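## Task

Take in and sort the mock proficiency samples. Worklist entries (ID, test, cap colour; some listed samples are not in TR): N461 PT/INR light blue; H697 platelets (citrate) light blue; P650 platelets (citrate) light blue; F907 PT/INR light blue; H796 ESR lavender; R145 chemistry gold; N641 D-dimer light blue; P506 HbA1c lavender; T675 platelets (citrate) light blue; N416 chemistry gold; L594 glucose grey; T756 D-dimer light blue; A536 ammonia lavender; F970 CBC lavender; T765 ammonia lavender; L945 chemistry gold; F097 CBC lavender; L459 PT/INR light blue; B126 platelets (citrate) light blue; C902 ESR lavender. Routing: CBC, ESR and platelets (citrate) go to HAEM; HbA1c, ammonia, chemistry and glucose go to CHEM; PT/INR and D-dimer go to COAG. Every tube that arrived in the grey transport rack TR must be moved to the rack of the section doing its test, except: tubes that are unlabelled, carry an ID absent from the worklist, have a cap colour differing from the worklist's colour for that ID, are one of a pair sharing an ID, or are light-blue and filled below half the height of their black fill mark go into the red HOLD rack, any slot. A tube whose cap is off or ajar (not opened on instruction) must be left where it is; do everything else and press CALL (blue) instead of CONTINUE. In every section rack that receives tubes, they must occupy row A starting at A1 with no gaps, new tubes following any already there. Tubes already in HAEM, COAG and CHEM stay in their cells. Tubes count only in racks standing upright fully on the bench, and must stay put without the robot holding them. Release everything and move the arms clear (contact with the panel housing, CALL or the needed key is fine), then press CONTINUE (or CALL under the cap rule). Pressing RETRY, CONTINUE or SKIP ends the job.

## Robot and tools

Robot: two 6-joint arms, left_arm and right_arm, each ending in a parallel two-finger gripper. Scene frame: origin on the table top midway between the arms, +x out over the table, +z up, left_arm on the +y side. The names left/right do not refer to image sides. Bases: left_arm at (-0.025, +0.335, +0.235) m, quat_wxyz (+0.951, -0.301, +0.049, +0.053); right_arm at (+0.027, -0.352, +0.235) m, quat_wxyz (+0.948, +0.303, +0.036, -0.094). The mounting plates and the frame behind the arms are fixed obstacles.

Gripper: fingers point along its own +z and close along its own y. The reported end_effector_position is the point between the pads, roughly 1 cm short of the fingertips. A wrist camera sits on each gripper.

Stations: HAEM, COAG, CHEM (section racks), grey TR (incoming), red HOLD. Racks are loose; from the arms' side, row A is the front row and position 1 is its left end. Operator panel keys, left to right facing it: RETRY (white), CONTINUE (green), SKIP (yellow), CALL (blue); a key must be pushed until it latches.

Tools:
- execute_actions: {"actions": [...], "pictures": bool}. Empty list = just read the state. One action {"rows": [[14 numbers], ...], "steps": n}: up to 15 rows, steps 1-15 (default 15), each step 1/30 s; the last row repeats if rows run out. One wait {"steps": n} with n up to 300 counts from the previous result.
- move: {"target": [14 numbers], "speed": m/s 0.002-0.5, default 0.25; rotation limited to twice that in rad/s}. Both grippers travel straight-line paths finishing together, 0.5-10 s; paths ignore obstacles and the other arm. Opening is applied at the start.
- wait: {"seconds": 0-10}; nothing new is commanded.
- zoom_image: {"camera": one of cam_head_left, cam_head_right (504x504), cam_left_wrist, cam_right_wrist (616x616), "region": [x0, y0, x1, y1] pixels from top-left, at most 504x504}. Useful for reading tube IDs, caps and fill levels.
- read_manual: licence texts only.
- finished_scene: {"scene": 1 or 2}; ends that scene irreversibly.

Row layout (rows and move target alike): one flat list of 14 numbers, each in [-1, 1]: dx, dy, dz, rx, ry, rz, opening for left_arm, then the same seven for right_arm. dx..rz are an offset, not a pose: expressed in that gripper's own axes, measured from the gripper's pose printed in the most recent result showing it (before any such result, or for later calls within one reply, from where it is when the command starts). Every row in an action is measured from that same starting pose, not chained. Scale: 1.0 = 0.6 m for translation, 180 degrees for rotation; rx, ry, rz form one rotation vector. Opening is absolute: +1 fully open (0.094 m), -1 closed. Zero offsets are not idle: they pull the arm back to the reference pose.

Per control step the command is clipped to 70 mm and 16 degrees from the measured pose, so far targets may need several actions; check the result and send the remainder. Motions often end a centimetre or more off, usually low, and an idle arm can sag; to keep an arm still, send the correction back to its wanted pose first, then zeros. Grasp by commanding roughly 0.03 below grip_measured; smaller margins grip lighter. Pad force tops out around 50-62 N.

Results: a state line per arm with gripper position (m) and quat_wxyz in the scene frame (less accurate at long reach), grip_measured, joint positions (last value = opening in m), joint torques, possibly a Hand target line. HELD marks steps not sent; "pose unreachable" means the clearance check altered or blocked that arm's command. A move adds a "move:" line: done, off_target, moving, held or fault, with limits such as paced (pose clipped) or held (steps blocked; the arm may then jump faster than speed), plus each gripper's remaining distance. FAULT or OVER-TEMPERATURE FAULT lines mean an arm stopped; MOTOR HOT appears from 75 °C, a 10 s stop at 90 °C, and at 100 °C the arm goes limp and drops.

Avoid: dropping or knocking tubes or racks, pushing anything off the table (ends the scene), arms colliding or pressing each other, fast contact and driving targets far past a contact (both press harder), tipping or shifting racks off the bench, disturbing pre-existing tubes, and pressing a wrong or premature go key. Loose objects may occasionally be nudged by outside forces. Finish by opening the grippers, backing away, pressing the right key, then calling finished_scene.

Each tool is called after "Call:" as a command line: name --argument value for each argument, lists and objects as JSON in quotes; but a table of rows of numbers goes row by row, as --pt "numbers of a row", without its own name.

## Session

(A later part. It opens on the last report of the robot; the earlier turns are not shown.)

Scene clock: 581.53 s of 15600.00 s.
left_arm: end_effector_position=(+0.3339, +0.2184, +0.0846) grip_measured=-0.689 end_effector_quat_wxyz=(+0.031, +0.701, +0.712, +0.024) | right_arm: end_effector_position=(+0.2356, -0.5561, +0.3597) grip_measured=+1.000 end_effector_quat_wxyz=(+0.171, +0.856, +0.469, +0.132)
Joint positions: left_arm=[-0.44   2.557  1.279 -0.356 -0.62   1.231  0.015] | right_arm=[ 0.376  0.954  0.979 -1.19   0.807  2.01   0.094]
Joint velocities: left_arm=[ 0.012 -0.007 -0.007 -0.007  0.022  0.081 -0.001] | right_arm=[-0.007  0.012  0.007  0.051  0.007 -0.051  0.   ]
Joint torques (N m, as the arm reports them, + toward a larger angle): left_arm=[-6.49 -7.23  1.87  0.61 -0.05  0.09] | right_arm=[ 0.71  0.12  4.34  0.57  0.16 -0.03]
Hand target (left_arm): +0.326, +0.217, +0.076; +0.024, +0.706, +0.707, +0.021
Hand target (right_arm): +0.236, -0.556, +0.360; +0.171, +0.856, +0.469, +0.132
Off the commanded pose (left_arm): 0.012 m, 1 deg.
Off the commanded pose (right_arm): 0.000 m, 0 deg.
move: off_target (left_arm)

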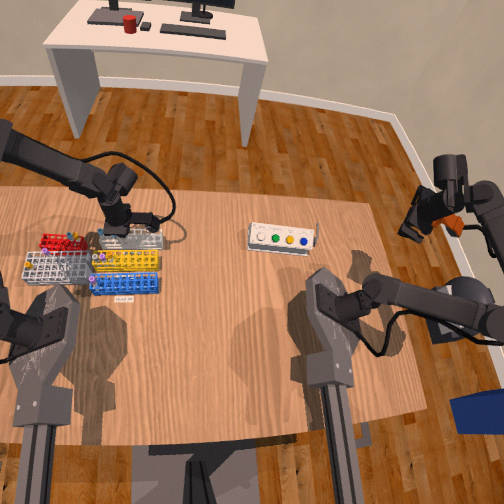

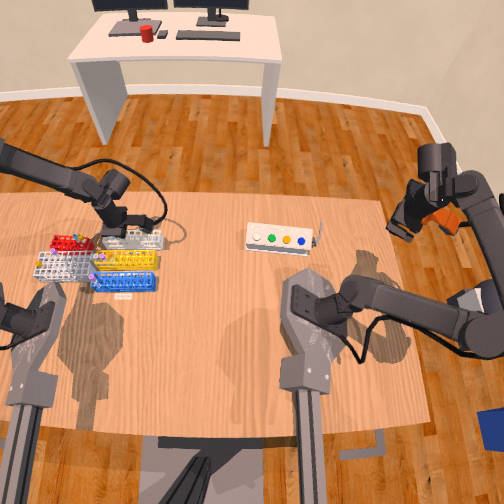

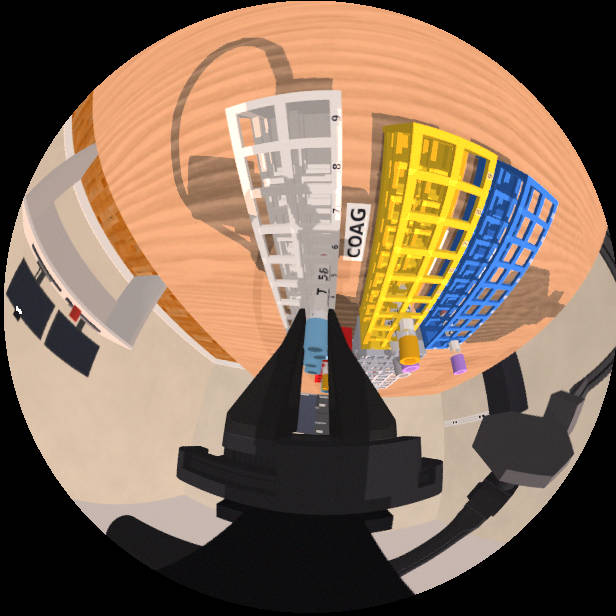

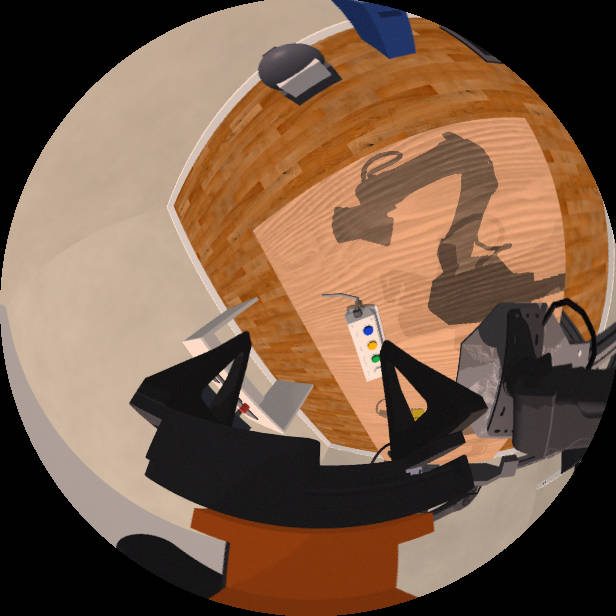

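Next is B2 (gold), also reversed.

Call:
move --target '[0,0.014,-0.1,0.02,0,0,-0.42,0,0,0,0,0,0,1]' --speed 0.1

Call:
move --target '[0.44,-0.19,-0.01,0,0,-0.99,-0.42,0,0,0,0,0,0,1]' --speed 0.5

Call:
move --target '[0,0.016,0.055,-0.003,0,0,-0.42,0,0,0,0,0,0,1]' --speed 0.08

Call:
zoom_image --camera "cam_left_wrist" --region '[270,200,430,360]'

Scene clock: 587.17 s of 15600.00 s.
left_arm: end_effector_position=(+0.3339, +0.2251, +0.1337) grip_measured=-0.422 end_effector_quat_wxyz=(-0.003, +0.702, +0.712, +0.008) | right_arm: end_effector_position=(+0.2356, -0.5561, +0.3597) grip_measured=+1.000 end_effector_quat_wxyz=(+0.171, +0.856, +0.469, +0.132)
Joint positions: left_arm=[-0.498  2.492  1.398 -0.674 -0.608  1.108  0.027] | right_arm=[ 0.376  0.954  0.979 -1.19   0.807  2.01   0.094]
Joint velocities: left_arm=[-0.012 -0.002 -0.007 -0.095 -0.051 -0.051 -0.   ] | right_arm=[-0.002 -0.002 -0.017 -0.022  0.022  0.051  0.   ]
Joint torques (N m, as the arm reports them, + toward a larger angle): left_arm=[ -7.91 -10.03   5.     0.06   0.17  -0.03] | right_arm=[0.86 0.19 4.25 0.61 0.14 0.  ]
Hand target (left_arm): +0.338, +0.219, +0.145; +0.010, +0.702, +0.712, +0.002
Hand target (right_arm): +0.236, -0.556, +0.360; +0.171, +0.856, +0.469, +0.132
Off the commanded pose (left_arm): 0.013 m, 2 deg.
Off the commanded pose (right_arm): 0.000 m, 0 deg.
After step 90, 1.40 s passed at rest.
move: off_target (left_arm)

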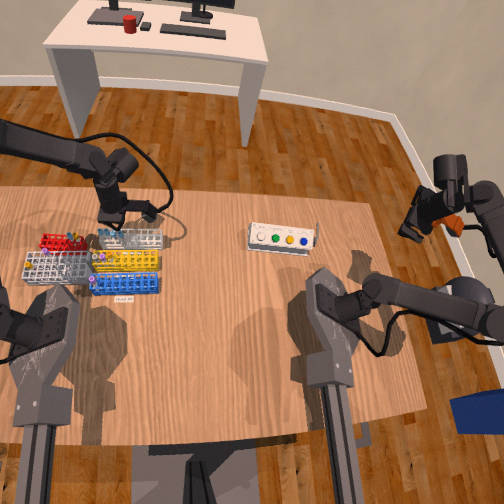

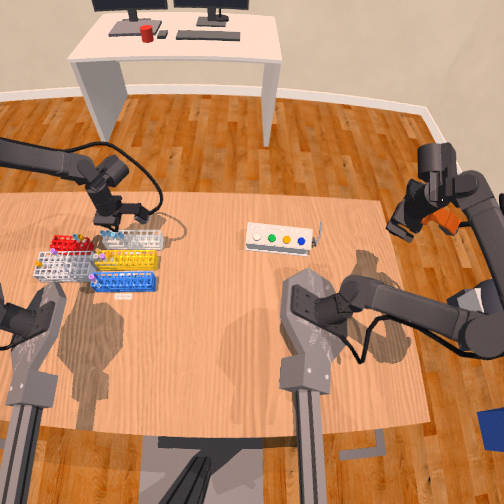

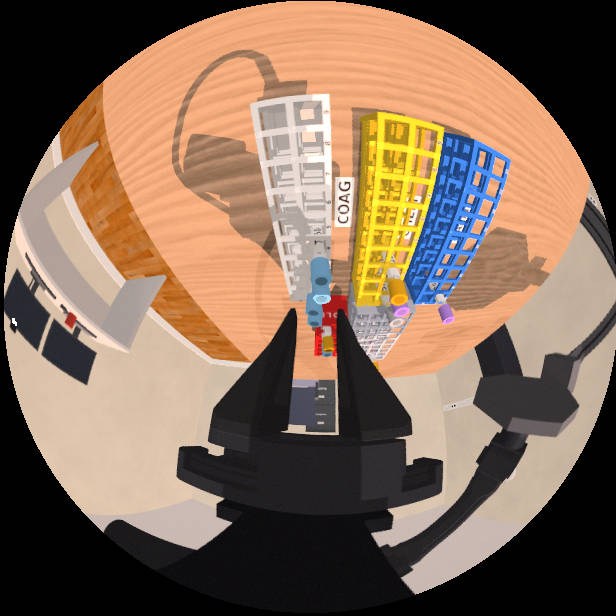

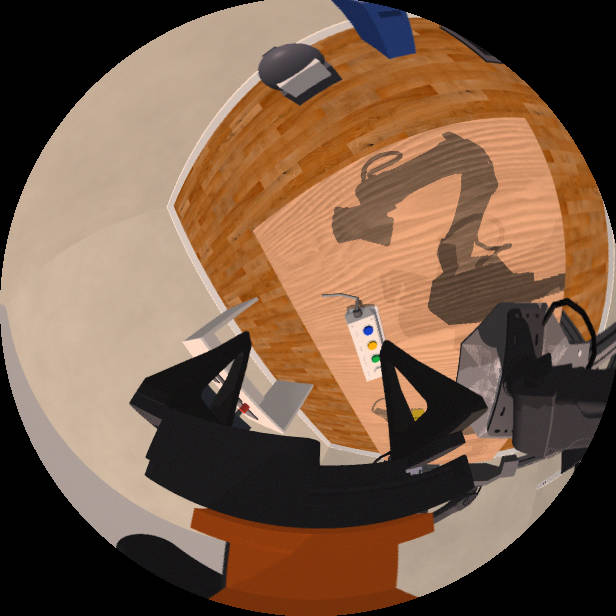

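Scene clock: 590.97 s of 15600.00 s.
left_arm: end_effector_position=(+0.2232, +0.4920, +0.1427) grip_measured=-0.422 end_effector_quat_wxyz=(+0.004, -0.694, +0.720, +0.010) | right_arm: end_effector_position=(+0.2356, -0.5561, +0.3597) grip_measured=+1.000 end_effector_quat_wxyz=(+0.171, +0.856, +0.469, +0.132)
Joint positions: left_arm=[ 0.17   1.584  0.751 -0.478 -0.589 -1.177  0.027] | right_arm=[ 0.376  0.954  0.979 -1.19   0.807  2.01   0.094]
Joint velocities: left_arm=[ 0.027 -0.002 -0.022  0.007 -0.066 -0.051 -0.   ] | right_arm=[-0.012 -0.007  0.007 -0.037 -0.139 -0.022  0.   ]
Joint torques (N m, as the arm reports them, + toward a larger angle): left_arm=[-3.01 -6.94  1.93  0.36 -0.03 -0.07] | right_arm=[0.8  0.22 4.25 0.58 0.13 0.  ]
Hand target (left_arm): +0.221, +0.493, +0.144; -0.008, +0.701, -0.713, -0.008
Hand target (right_arm): +0.236, -0.556, +0.360; +0.171, +0.856, +0.469, +0.132
Off the commanded pose (left_arm): 0.009 m, 1 deg.
Off the commanded pose (right_arm): 0.000 m, 0 deg.
move: done

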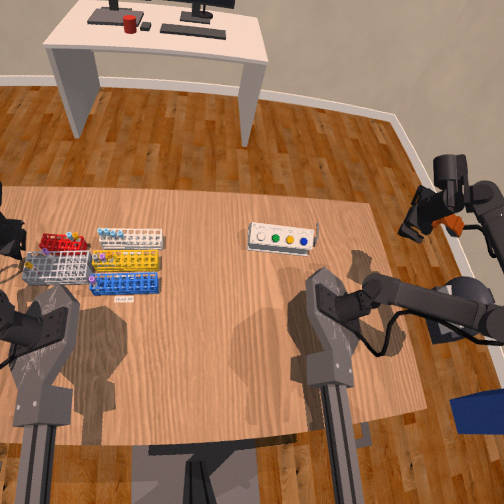

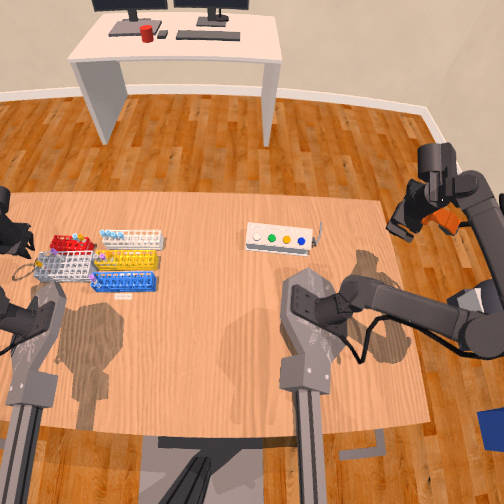

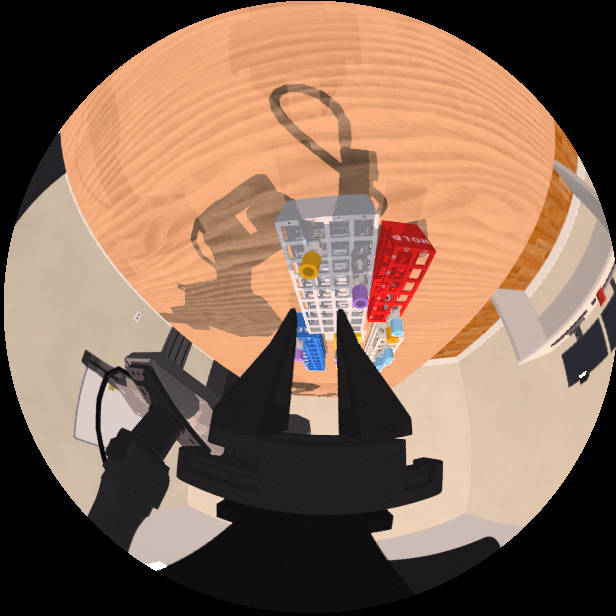

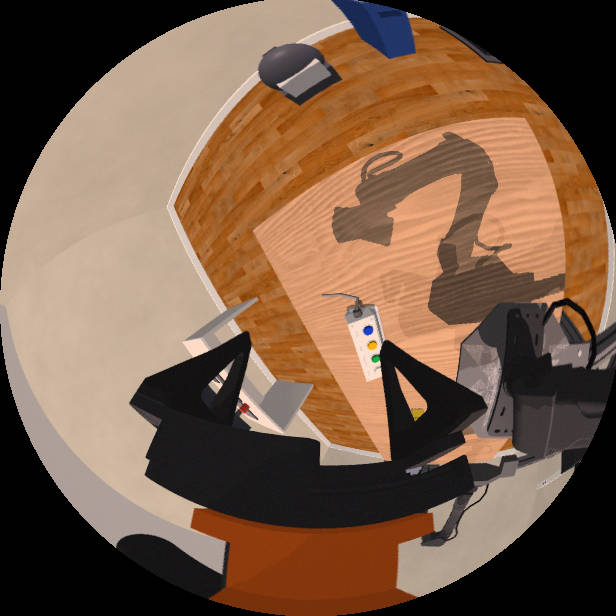

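Scene clock: 591.97 s of 15600.00 s.
left_arm: end_effector_position=(+0.2174, +0.4975, +0.1157) grip_measured=-0.422 end_effector_quat_wxyz=(+0.008, -0.698, +0.716, +0.012) | right_arm: end_effector_position=(+0.2356, -0.5561, +0.3597) grip_measured=+1.000 end_effector_quat_wxyz=(+0.171, +0.856, +0.469, +0.132)
Joint positions: left_arm=[ 0.249  1.634  0.699 -0.318 -0.573 -1.094  0.027] | right_arm=[ 0.376  0.954  0.979 -1.19   0.807  2.01   0.094]
Joint velocities: left_arm=[-0.002  0.007 -0.007  0.022  0.037 -0.022  0.   ] | right_arm=[-0.017  0.007  0.007  0.037 -0.081 -0.037  0.   ]
Joint torques (N m, as the arm reports them, + toward a larger angle): left_arm=[-2.79 -4.27  1.57  0.47 -0.04  0.05] | right_arm=[0.72 0.13 4.31 0.57 0.14 0.  ]
Hand target (left_arm): +0.213, +0.493, +0.110; -0.000, +0.694, -0.720, -0.014
Hand target (right_arm): +0.236, -0.556, +0.360; +0.171, +0.856, +0.469, +0.132
Off the commanded pose (left_arm): 0.009 m, 1 deg.
Off the commanded pose (right_arm): 0.000 m, 0 deg.
move: done

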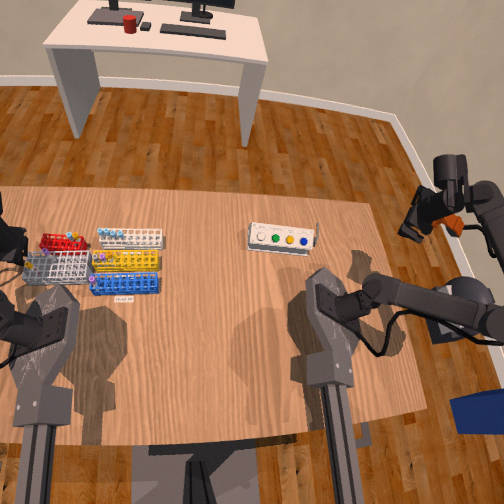

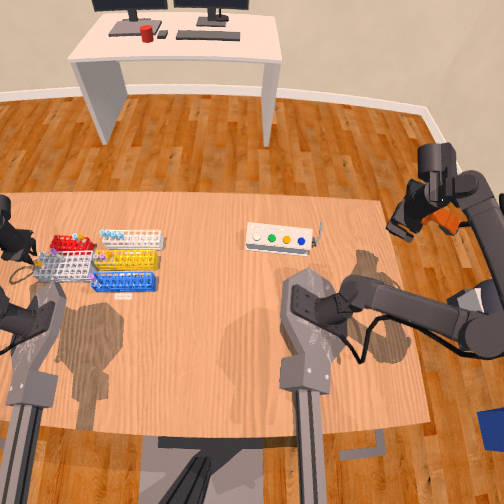

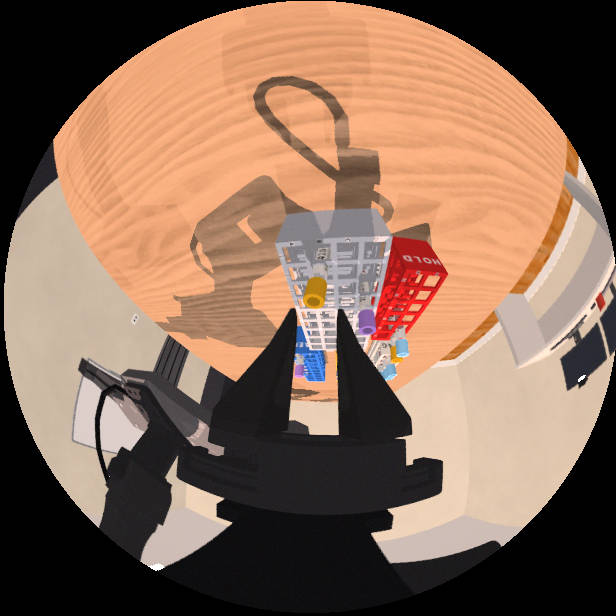

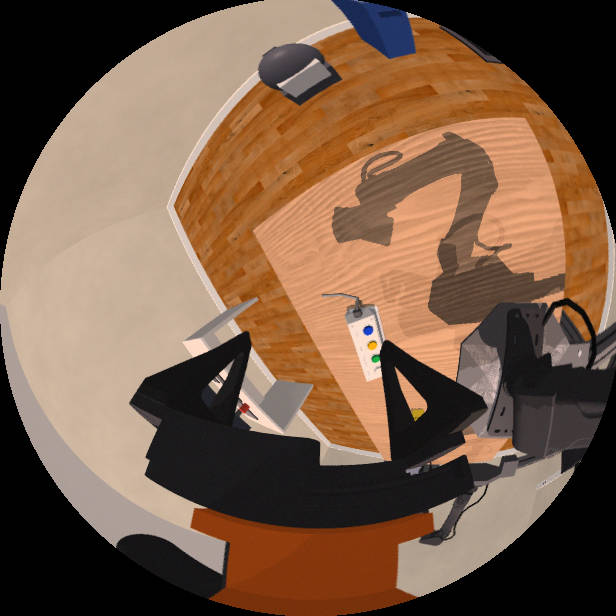

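Region (270, 200, 430, 360) of cam_left_wrist's 616x616 image, scaled by 3.150, with more detail than that image has.

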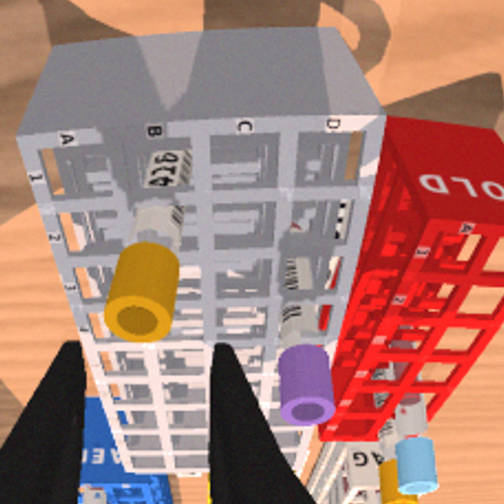

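Call:
move --target '[0.014,0.01,0.068,0,0.008,0,-0.3,0,0,0,0,0,0,1]' --speed 0.05

Scene clock: 596.63 s of 15600.00 s.
left_arm: end_effector_position=(+0.2168, +0.4960, +0.0809) grip_measured=-0.302 end_effector_quat_wxyz=(+0.008, -0.702, +0.712, +0.001) | right_arm: end_effector_position=(+0.2356, -0.5561, +0.3597) grip_measured=+1.000 end_effector_quat_wxyz=(+0.171, +0.856, +0.469, +0.132)
Joint positions: left_arm=[ 0.326  1.743  0.666 -0.125 -0.527 -1.016  0.033] | right_arm=[ 0.376  0.954  0.979 -1.19   0.807  2.01   0.094]
Joint velocities: left_arm=[-0.002 -0.002 -0.002  0.139 -0.037 -0.081 -0.   ] | right_arm=[-0.017 -0.027  0.002  0.007 -0.066 -0.051  0.   ]
Joint torques (N m, as the arm reports them, + toward a larger angle): left_arm=[-2.97 -4.68  0.85  0.46 -0.01  0.07] | right_arm=[ 0.84  0.25  4.25  0.58  0.15 -0.05]
Hand target (left_arm): +0.210, +0.490, +0.075; +0.002, +0.698, -0.716, -0.003
Hand target (right_arm): +0.236, -0.556, +0.360; +0.171, +0.856, +0.469, +0.132
Off the commanded pose (left_arm): 0.010 m, 1 deg.
Off the commanded pose (right_arm): 0.000 m, 0 deg.
After step 90, 0.33 s passed at rest.
move: done

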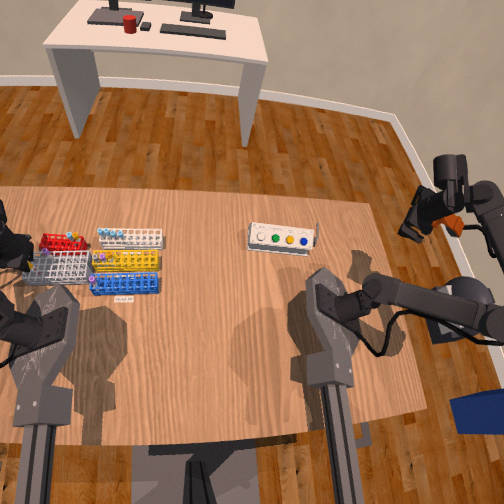

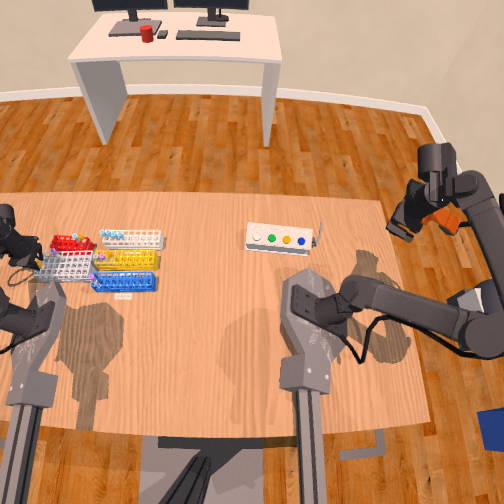

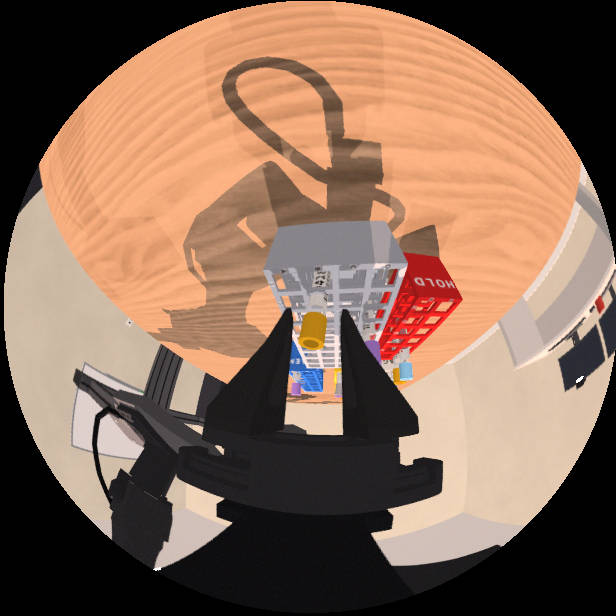

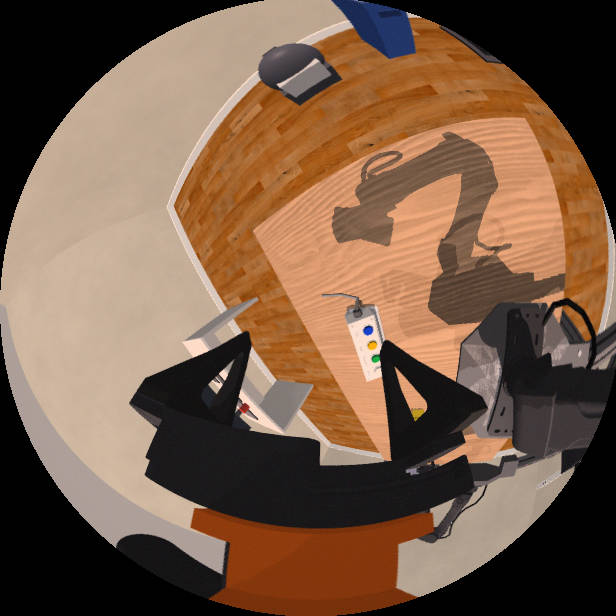

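Call:
execute_actions --actions '[{"rows":[[0,0,0,0,0,0,-0.7,0,0,0,0,0,0,1]],"steps":10}]' --pictures false

Call:
move --target '[0,-0.008,-0.18,0,0,0.008,-0.7,0,0,0,0,0,0,1]' --speed 0.15

Call:
move --target '[0.455,-0.065,-0.01,0,0,0.99,-0.7,0,0,0,0,0,0,1]' --speed 0.5

Scene clock: 601.27 s of 15600.00 s.
left_arm: end_effector_position=(+0.2171, +0.4962, +0.0809) grip_measured=-0.689 end_effector_quat_wxyz=(+0.008, -0.702, +0.712, +0.001) | right_arm: end_effector_position=(+0.2356, -0.5561, +0.3597) grip_measured=+1.000 end_effector_quat_wxyz=(+0.171, +0.856, +0.469, +0.132)
Joint positions: left_arm=[ 0.326  1.743  0.666 -0.124 -0.527 -1.016  0.015] | right_arm=[ 0.376  0.954  0.979 -1.19   0.807  2.01   0.094]
Joint velocities: left_arm=[-0.017 -0.002 -0.002  0.007  0.007  0.037 -0.001] | right_arm=[-0.027 -0.012  0.002  0.007  0.022  0.081  0.   ]
Joint torques (N m, as the arm reports them, + toward a larger angle): left_arm=[-3.5  -6.05  1.86  0.25 -0.05 -0.02] | right_arm=[ 0.74  0.18  4.27  0.6   0.11 -0.03]
Hand target (left_arm): +0.217, +0.496, +0.081; -0.008, +0.702, -0.712, -0.001
Hand target (right_arm): +0.236, -0.556, +0.360; +0.171, +0.856, +0.469, +0.132
Off the commanded pose (left_arm): 0.000 m, 0 deg.
Off the commanded pose (right_arm): 0.000 m, 0 deg.
Steps of this call (steps 1 to 90: nothing new was sent; then 1.30 s passed at rest; steps 91 to 100: all 10 steps of this action). Readings (end_effector_position):
91: left_arm (+0.2171, +0.4962, +0.0809) | right_arm (+0.2356, -0.5561, +0.3597)
92: left_arm (+0.2171, +0.4962, +0.0809) | right_arm (+0.2356, -0.5561, +0.3597)
94: left_arm (+0.2171, +0.4962, +0.0809) | right_arm (+0.2356, -0.5561, +0.3597)
98: left_arm (+0.2171, +0.4962, +0.0809) | right_arm (+0.2356, -0.5561, +0.3597)
100: the state above

Scene clock: 602.93 s of 15600.00 s.
left_arm: end_effector_position=(+0.2172, +0.4898, +0.1806) grip_measured=-0.689 end_effector_quat_wxyz=(-0.005, -0.693, +0.721, -0.003) | right_arm: end_effector_position=(+0.2356, -0.5561, +0.3597) grip_measured=+1.000 end_effector_quat_wxyz=(+0.171, +0.856, +0.469, +0.132)
Joint positions: left_arm=[ 0.104  1.47   0.795 -0.682 -0.573 -1.253  0.015] | right_arm=[ 0.376  0.954  0.979 -1.19   0.807  2.01   0.094]
Joint velocities: left_arm=[-0.002  0.002 -0.002 -0.139  0.022 -0.037  0.002] | right_arm=[-0.007 -0.002 -0.002 -0.066  0.095 -0.037  0.   ]
Joint torques (N m, as the arm reports them, + toward a larger angle): left_arm=[-4.39 -6.07  4.95  0.05 -0.22 -0.07] | right_arm=[0.77 0.17 4.29 0.59 0.12 0.  ]
Hand target (left_arm): +0.222, +0.495, +0.189; -0.009, +0.693, -0.721, +0.001
Hand target (right_arm): +0.236, -0.556, +0.360; +0.171, +0.856, +0.469, +0.132
Off the commanded pose (left_arm): 0.010 m, 2 deg.
Off the commanded pose (right_arm): 0.000 m, 0 deg.
move: done

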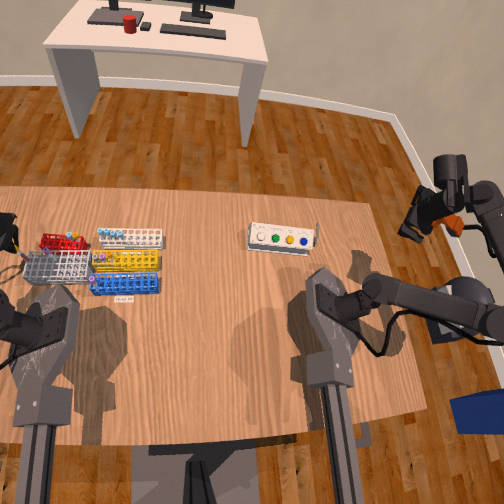

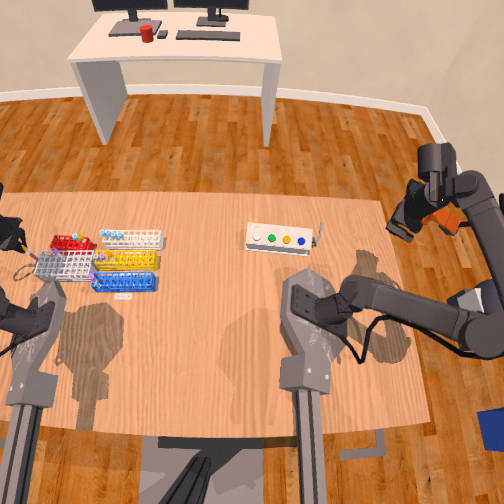

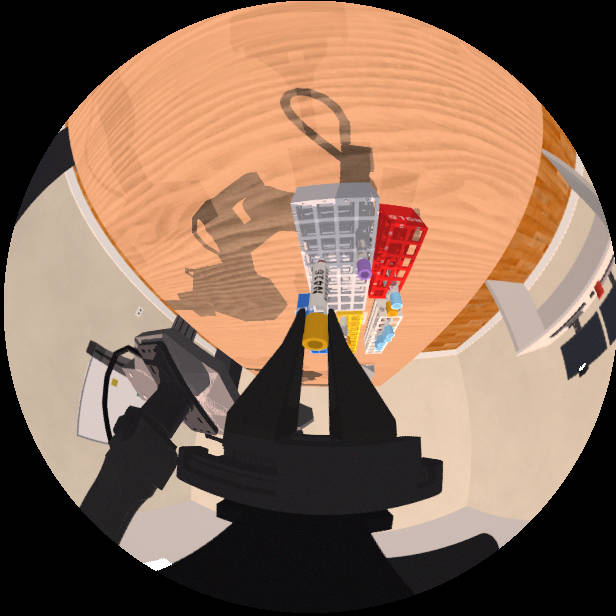

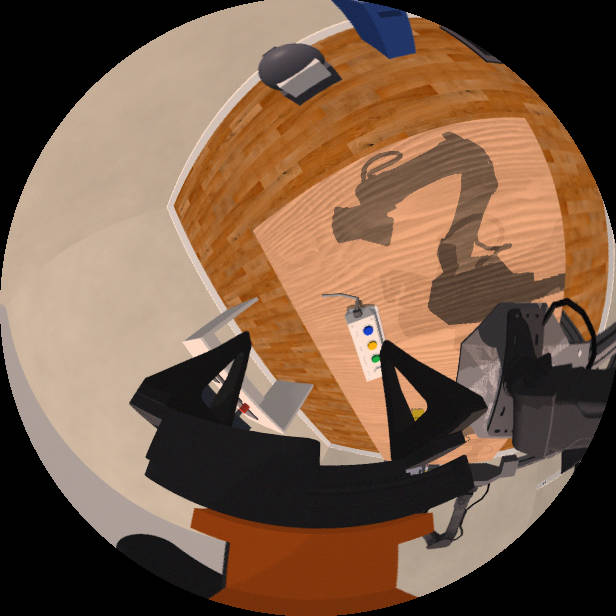

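Scene clock: 606.77 s of 15600.00 s.
left_arm: end_effector_position=(+0.2428, +0.2186, +0.1907) grip_measured=-0.689 end_effector_quat_wxyz=(+0.011, +0.700, +0.714, +0.001) | right_arm: end_effector_position=(+0.2356, -0.5561, +0.3597) grip_measured=+1.000 end_effector_quat_wxyz=(+0.171, +0.856, +0.469, +0.132)
Joint positions: left_arm=[-0.712  2.228  1.063 -0.708 -0.537  0.872  0.015] | right_arm=[ 0.376  0.954  0.979 -1.19   0.807  2.01   0.094]
Joint velocities: left_arm=[-0.007  0.007 -0.017 -0.037  0.022  0.051 -0.   ] | right_arm=[-0.002 -0.002  0.017  0.022 -0.066 -0.081  0.   ]
Joint torques (N m, as the arm reports them, + toward a larger angle): left_arm=[-6.03 -5.08  5.54  0.14  0.15  0.06] | right_arm=[ 0.74  0.13  4.19  0.59  0.14 -0.01]
Hand target (left_arm): +0.240, +0.211, +0.192; +0.009, +0.710, +0.704, -0.007
Hand target (right_arm): +0.236, -0.556, +0.360; +0.171, +0.856, +0.469, +0.132
Off the commanded pose (left_arm): 0.004 m, 2 deg.
Off the commanded pose (right_arm): 0.000 m, 0 deg.
move: done

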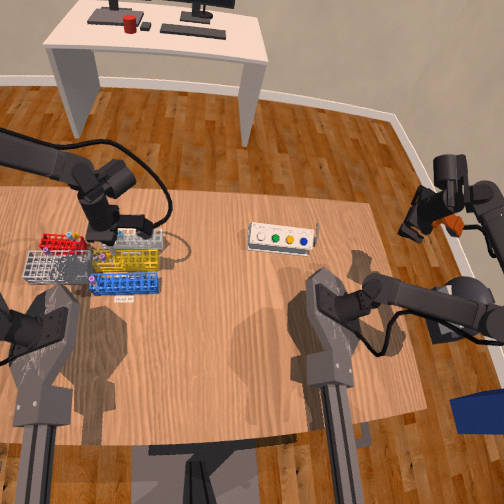

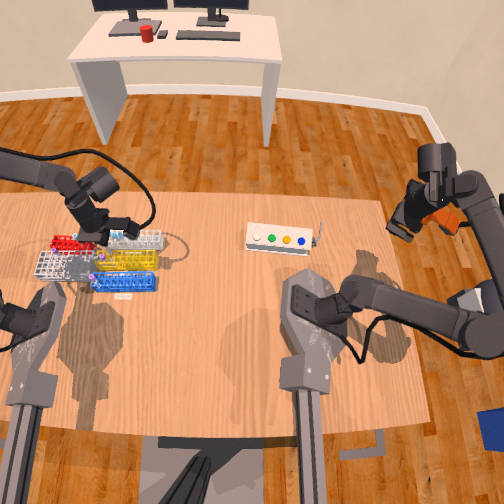

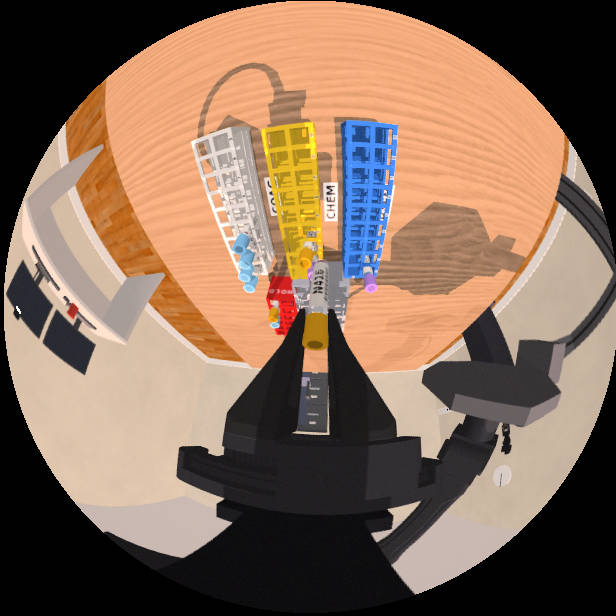

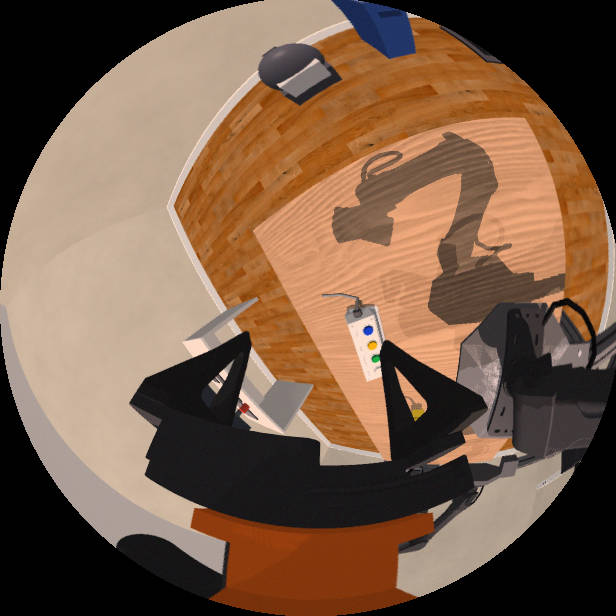

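Call:
move --target '[0.012,0.011,0.103,-0.003,-0.018,0.008,-0.7,0,0,0,0,0,0,1]' --speed 0.08

Call:
zoom_image --camera "cam_left_wrist" --region '[260,210,380,330]'

Scene clock: 611.53 s of 15600.00 s.
left_arm: end_effector_position=(+0.2572, +0.2270, +0.1355) grip_measured=-0.689 end_effector_quat_wxyz=(+0.039, +0.703, +0.710, -0.010) | right_arm: end_effector_position=(+0.2356, -0.5561, +0.3597) grip_measured=+1.000 end_effector_quat_wxyz=(+0.171, +0.856, +0.469, +0.132)
Joint positions: left_arm=[-0.558  2.287  0.961 -0.397 -0.537  1.088  0.015] | right_arm=[ 0.376  0.954  0.979 -1.19   0.807  2.01   0.094]
Joint velocities: left_arm=[ 0.007 -0.007 -0.027  0.066 -0.066  0.037  0.   ] | right_arm=[-0.017 -0.032  0.012  0.051  0.007  0.007  0.   ]
Joint torques (N m, as the arm reports them, + toward a larger angle): left_arm=[-5.2  -5.72  2.2   0.58  0.03  0.02] | right_arm=[ 0.75  0.21  4.23  0.58  0.12 -0.01]
Hand target (left_arm): +0.250, +0.226, +0.129; +0.033, +0.709, +0.705, -0.015
Hand target (right_arm): +0.236, -0.556, +0.360; +0.171, +0.856, +0.469, +0.132
Off the commanded pose (left_arm): 0.010 m, 1 deg.
Off the commanded pose (right_arm): 0.000 m, 0 deg.
After step 90, 0.40 s passed at rest.
move: done

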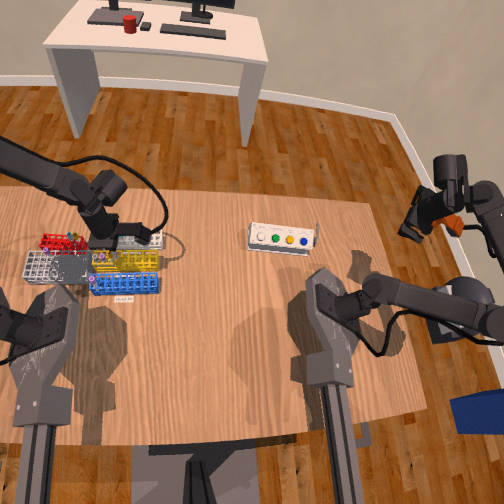

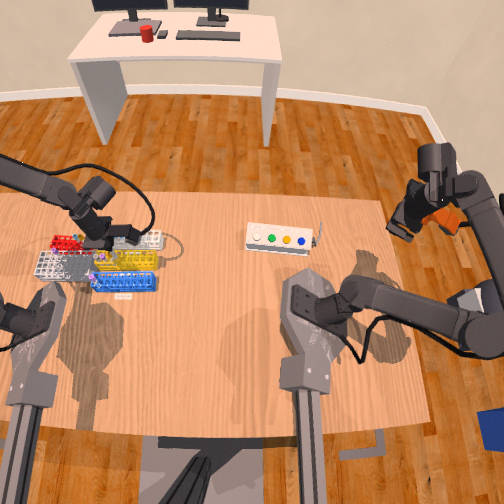

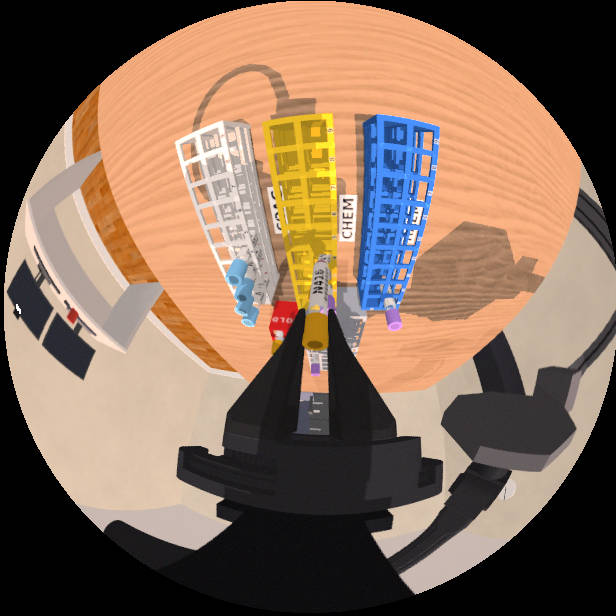

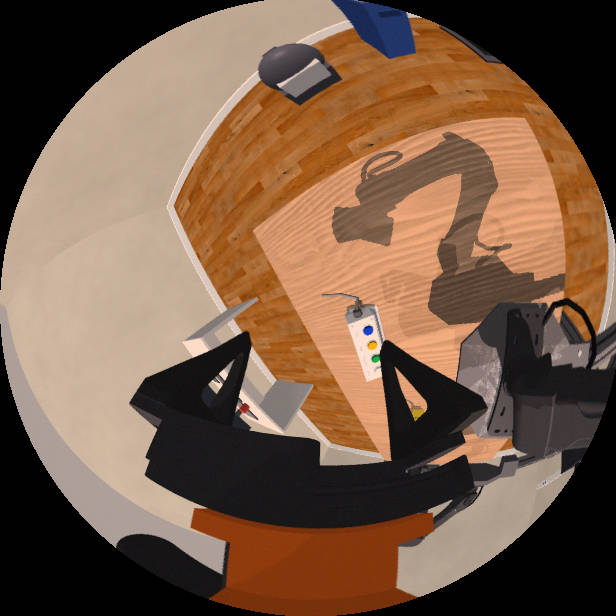

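Region (260, 210, 380, 330) of cam_left_wrist's 616x616 image, scaled by 4.200, with more detail than that image has.

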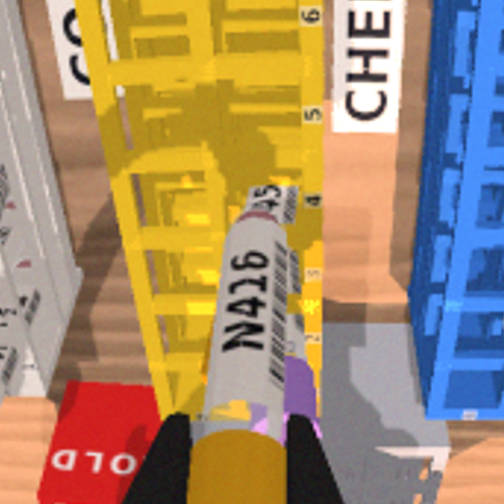

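Call:
execute_actions --actions '[{"rows":[[-0.005,-0.016,0.013,0.005,0,0.004,-0.7,0,0,0,0,0,0,1],[-0.005,-0.017,0.018,0.005,0,0.004,-0.7,0,0,0,0,0,0,1],[-0.005,-0.017,0.024,0.005,0,0.004,-0.7,0,0,0,0,0,0,1],[-0.004,-0.017,0.03,0.005,0,0.004,-0.7,0,0,0,0,0,0,1],[-0.004,-0.017,0.038,0.005,0,0.004,-0.7,0,0,0,0,0,0,1]],"steps":13}]'

Scene clock: 615.63 s of 15600.00 s.
left_arm: end_effector_position=(+0.2523, +0.2246, +0.1189) grip_measured=-0.689 end_effector_quat_wxyz=(+0.036, +0.705, +0.708, -0.013) | right_arm: end_effector_position=(+0.2356, -0.5561, +0.3597) grip_measured=+1.000 end_effector_quat_wxyz=(+0.171, +0.856, +0.469, +0.132)
Joint positions: left_arm=[-0.538  2.333  0.944 -0.333 -0.537  1.11   0.015] | right_arm=[ 0.376  0.954  0.979 -1.19   0.807  2.01   0.094]
Joint velocities: left_arm=[-0.022 -0.012  0.017  0.007 -0.007 -0.022  0.002] | right_arm=[-0.012 -0.002 -0.017 -0.007 -0.051 -0.022  0.   ]
Joint torques (N m, as the arm reports them, + toward a larger angle): left_arm=[-5.12 -5.83  2.06  0.52  0.01  0.05] | right_arm=[ 0.71  0.11  4.23  0.59  0.12 -0.01]
Hand target (left_arm): +0.248, +0.223, +0.113; +0.034, +0.708, +0.705, -0.015
Hand target (right_arm): +0.236, -0.556, +0.360; +0.171, +0.856, +0.469, +0.132
Off the commanded pose (left_arm): 0.008 m, 1 deg.
Off the commanded pose (right_arm): 0.000 m, 0 deg.
Steps of this call (steps 1 to 90: nothing new was sent; then 0.67 s passed at rest; steps 91 to 103: all 13 steps of this action). Readings (end_effector_position):
91: left_arm (+0.2577, +0.2268, +0.1356) | right_arm (+0.2356, -0.5561, +0.3597)
92: left_arm (+0.2579, +0.2265, +0.1354) | right_arm (+0.2356, -0.5561, +0.3597)
94: left_arm (+0.2578, +0.2255, +0.1335) | right_arm (+0.2356, -0.5561, +0.3597)
98: left_arm (+0.2536, +0.2247, +0.1225) | right_arm (+0.2356, -0.5561, +0.3597)
103: the state above

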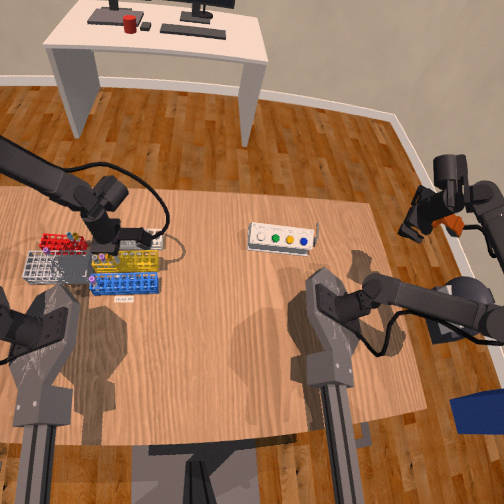

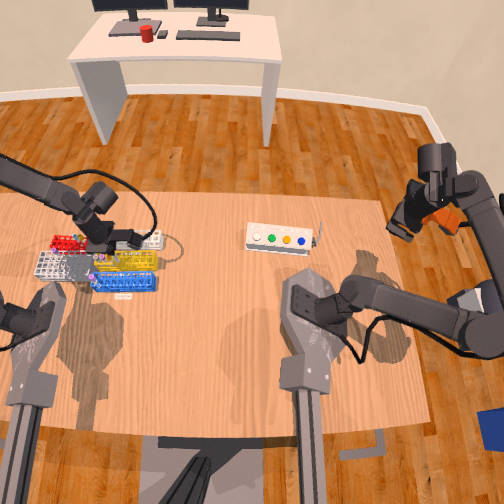

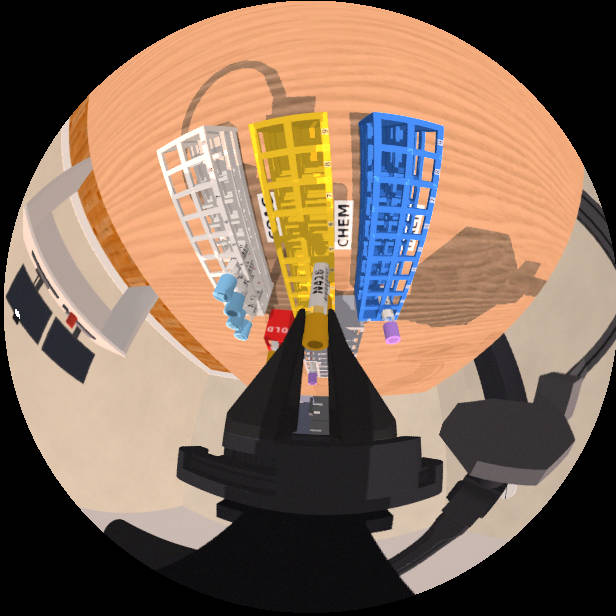

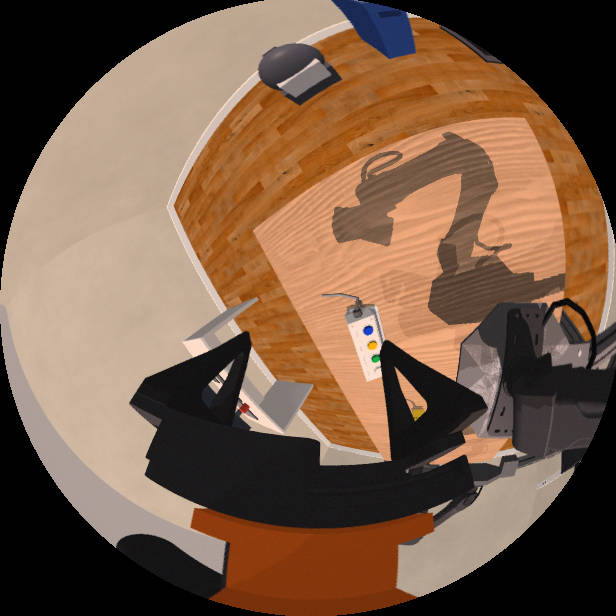

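Call:
move --target '[0.006,-0.011,0.068,0.001,0,0.004,-0.7,0,0,0,0,0,0,1]' --speed 0.05

Scene clock: 618.70 s of 15600.00 s.
left_arm: end_effector_position=(+0.2561, +0.2255, +0.0850) grip_measured=-0.689 end_effector_quat_wxyz=(+0.043, +0.704, +0.708, -0.009) | right_arm: end_effector_position=(+0.2356, -0.5561, +0.3597) grip_measured=+1.000 end_effector_quat_wxyz=(+0.171, +0.856, +0.469, +0.132)
Joint positions: left_arm=[-0.467  2.419  0.923 -0.164 -0.547  1.201  0.015] | right_arm=[ 0.376  0.954  0.979 -1.19   0.807  2.01   0.094]
Joint velocities: left_arm=[-0.002 -0.007 -0.007 -0.037 -0.007  0.022 -0.001] | right_arm=[ 0.007  0.002  0.012 -0.066 -0.022 -0.051  0.   ]
Joint torques (N m, as the arm reports them, + toward a larger angle): left_arm=[-5.1  -5.69  1.36  0.56 -0.02  0.06] | right_arm=[ 0.79  0.19  4.3   0.6   0.12 -0.02]
Hand target (left_arm): +0.247, +0.226, +0.078; +0.034, +0.710, +0.704, -0.013
Hand target (right_arm): +0.236, -0.556, +0.360; +0.171, +0.856, +0.469, +0.132
Off the commanded pose (left_arm): 0.012 m, 1 deg.
Off the commanded pose (right_arm): 0.000 m, 0 deg.
move: off_target (left_arm)

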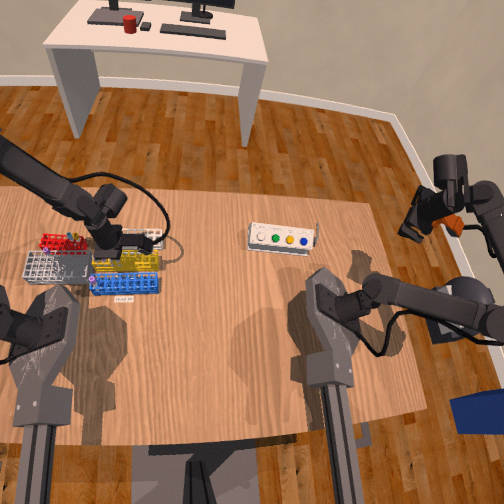

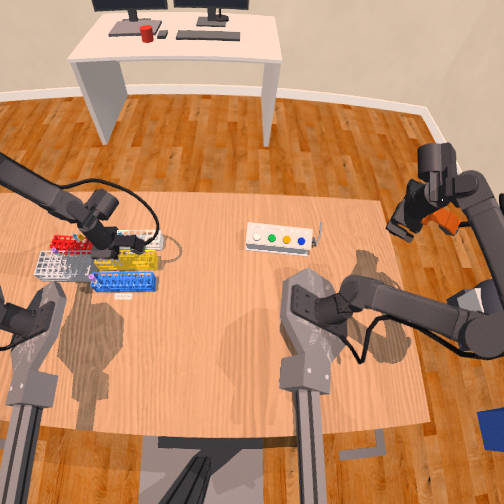

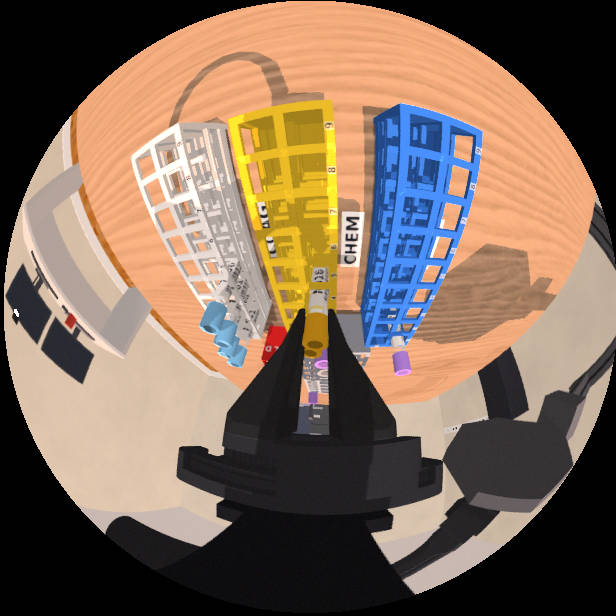

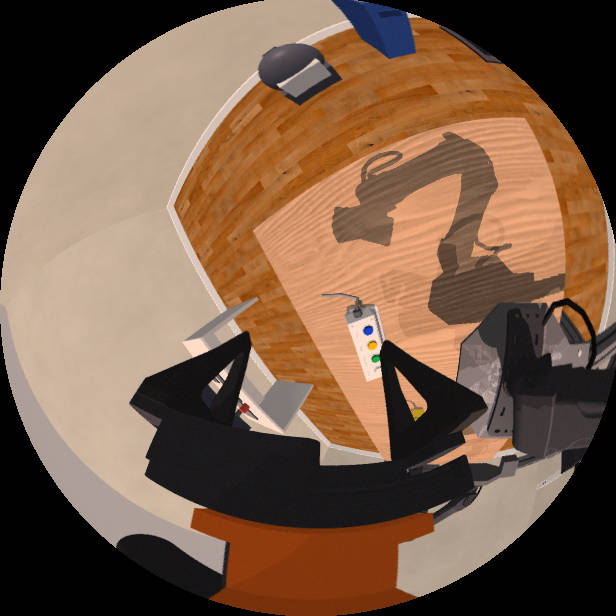

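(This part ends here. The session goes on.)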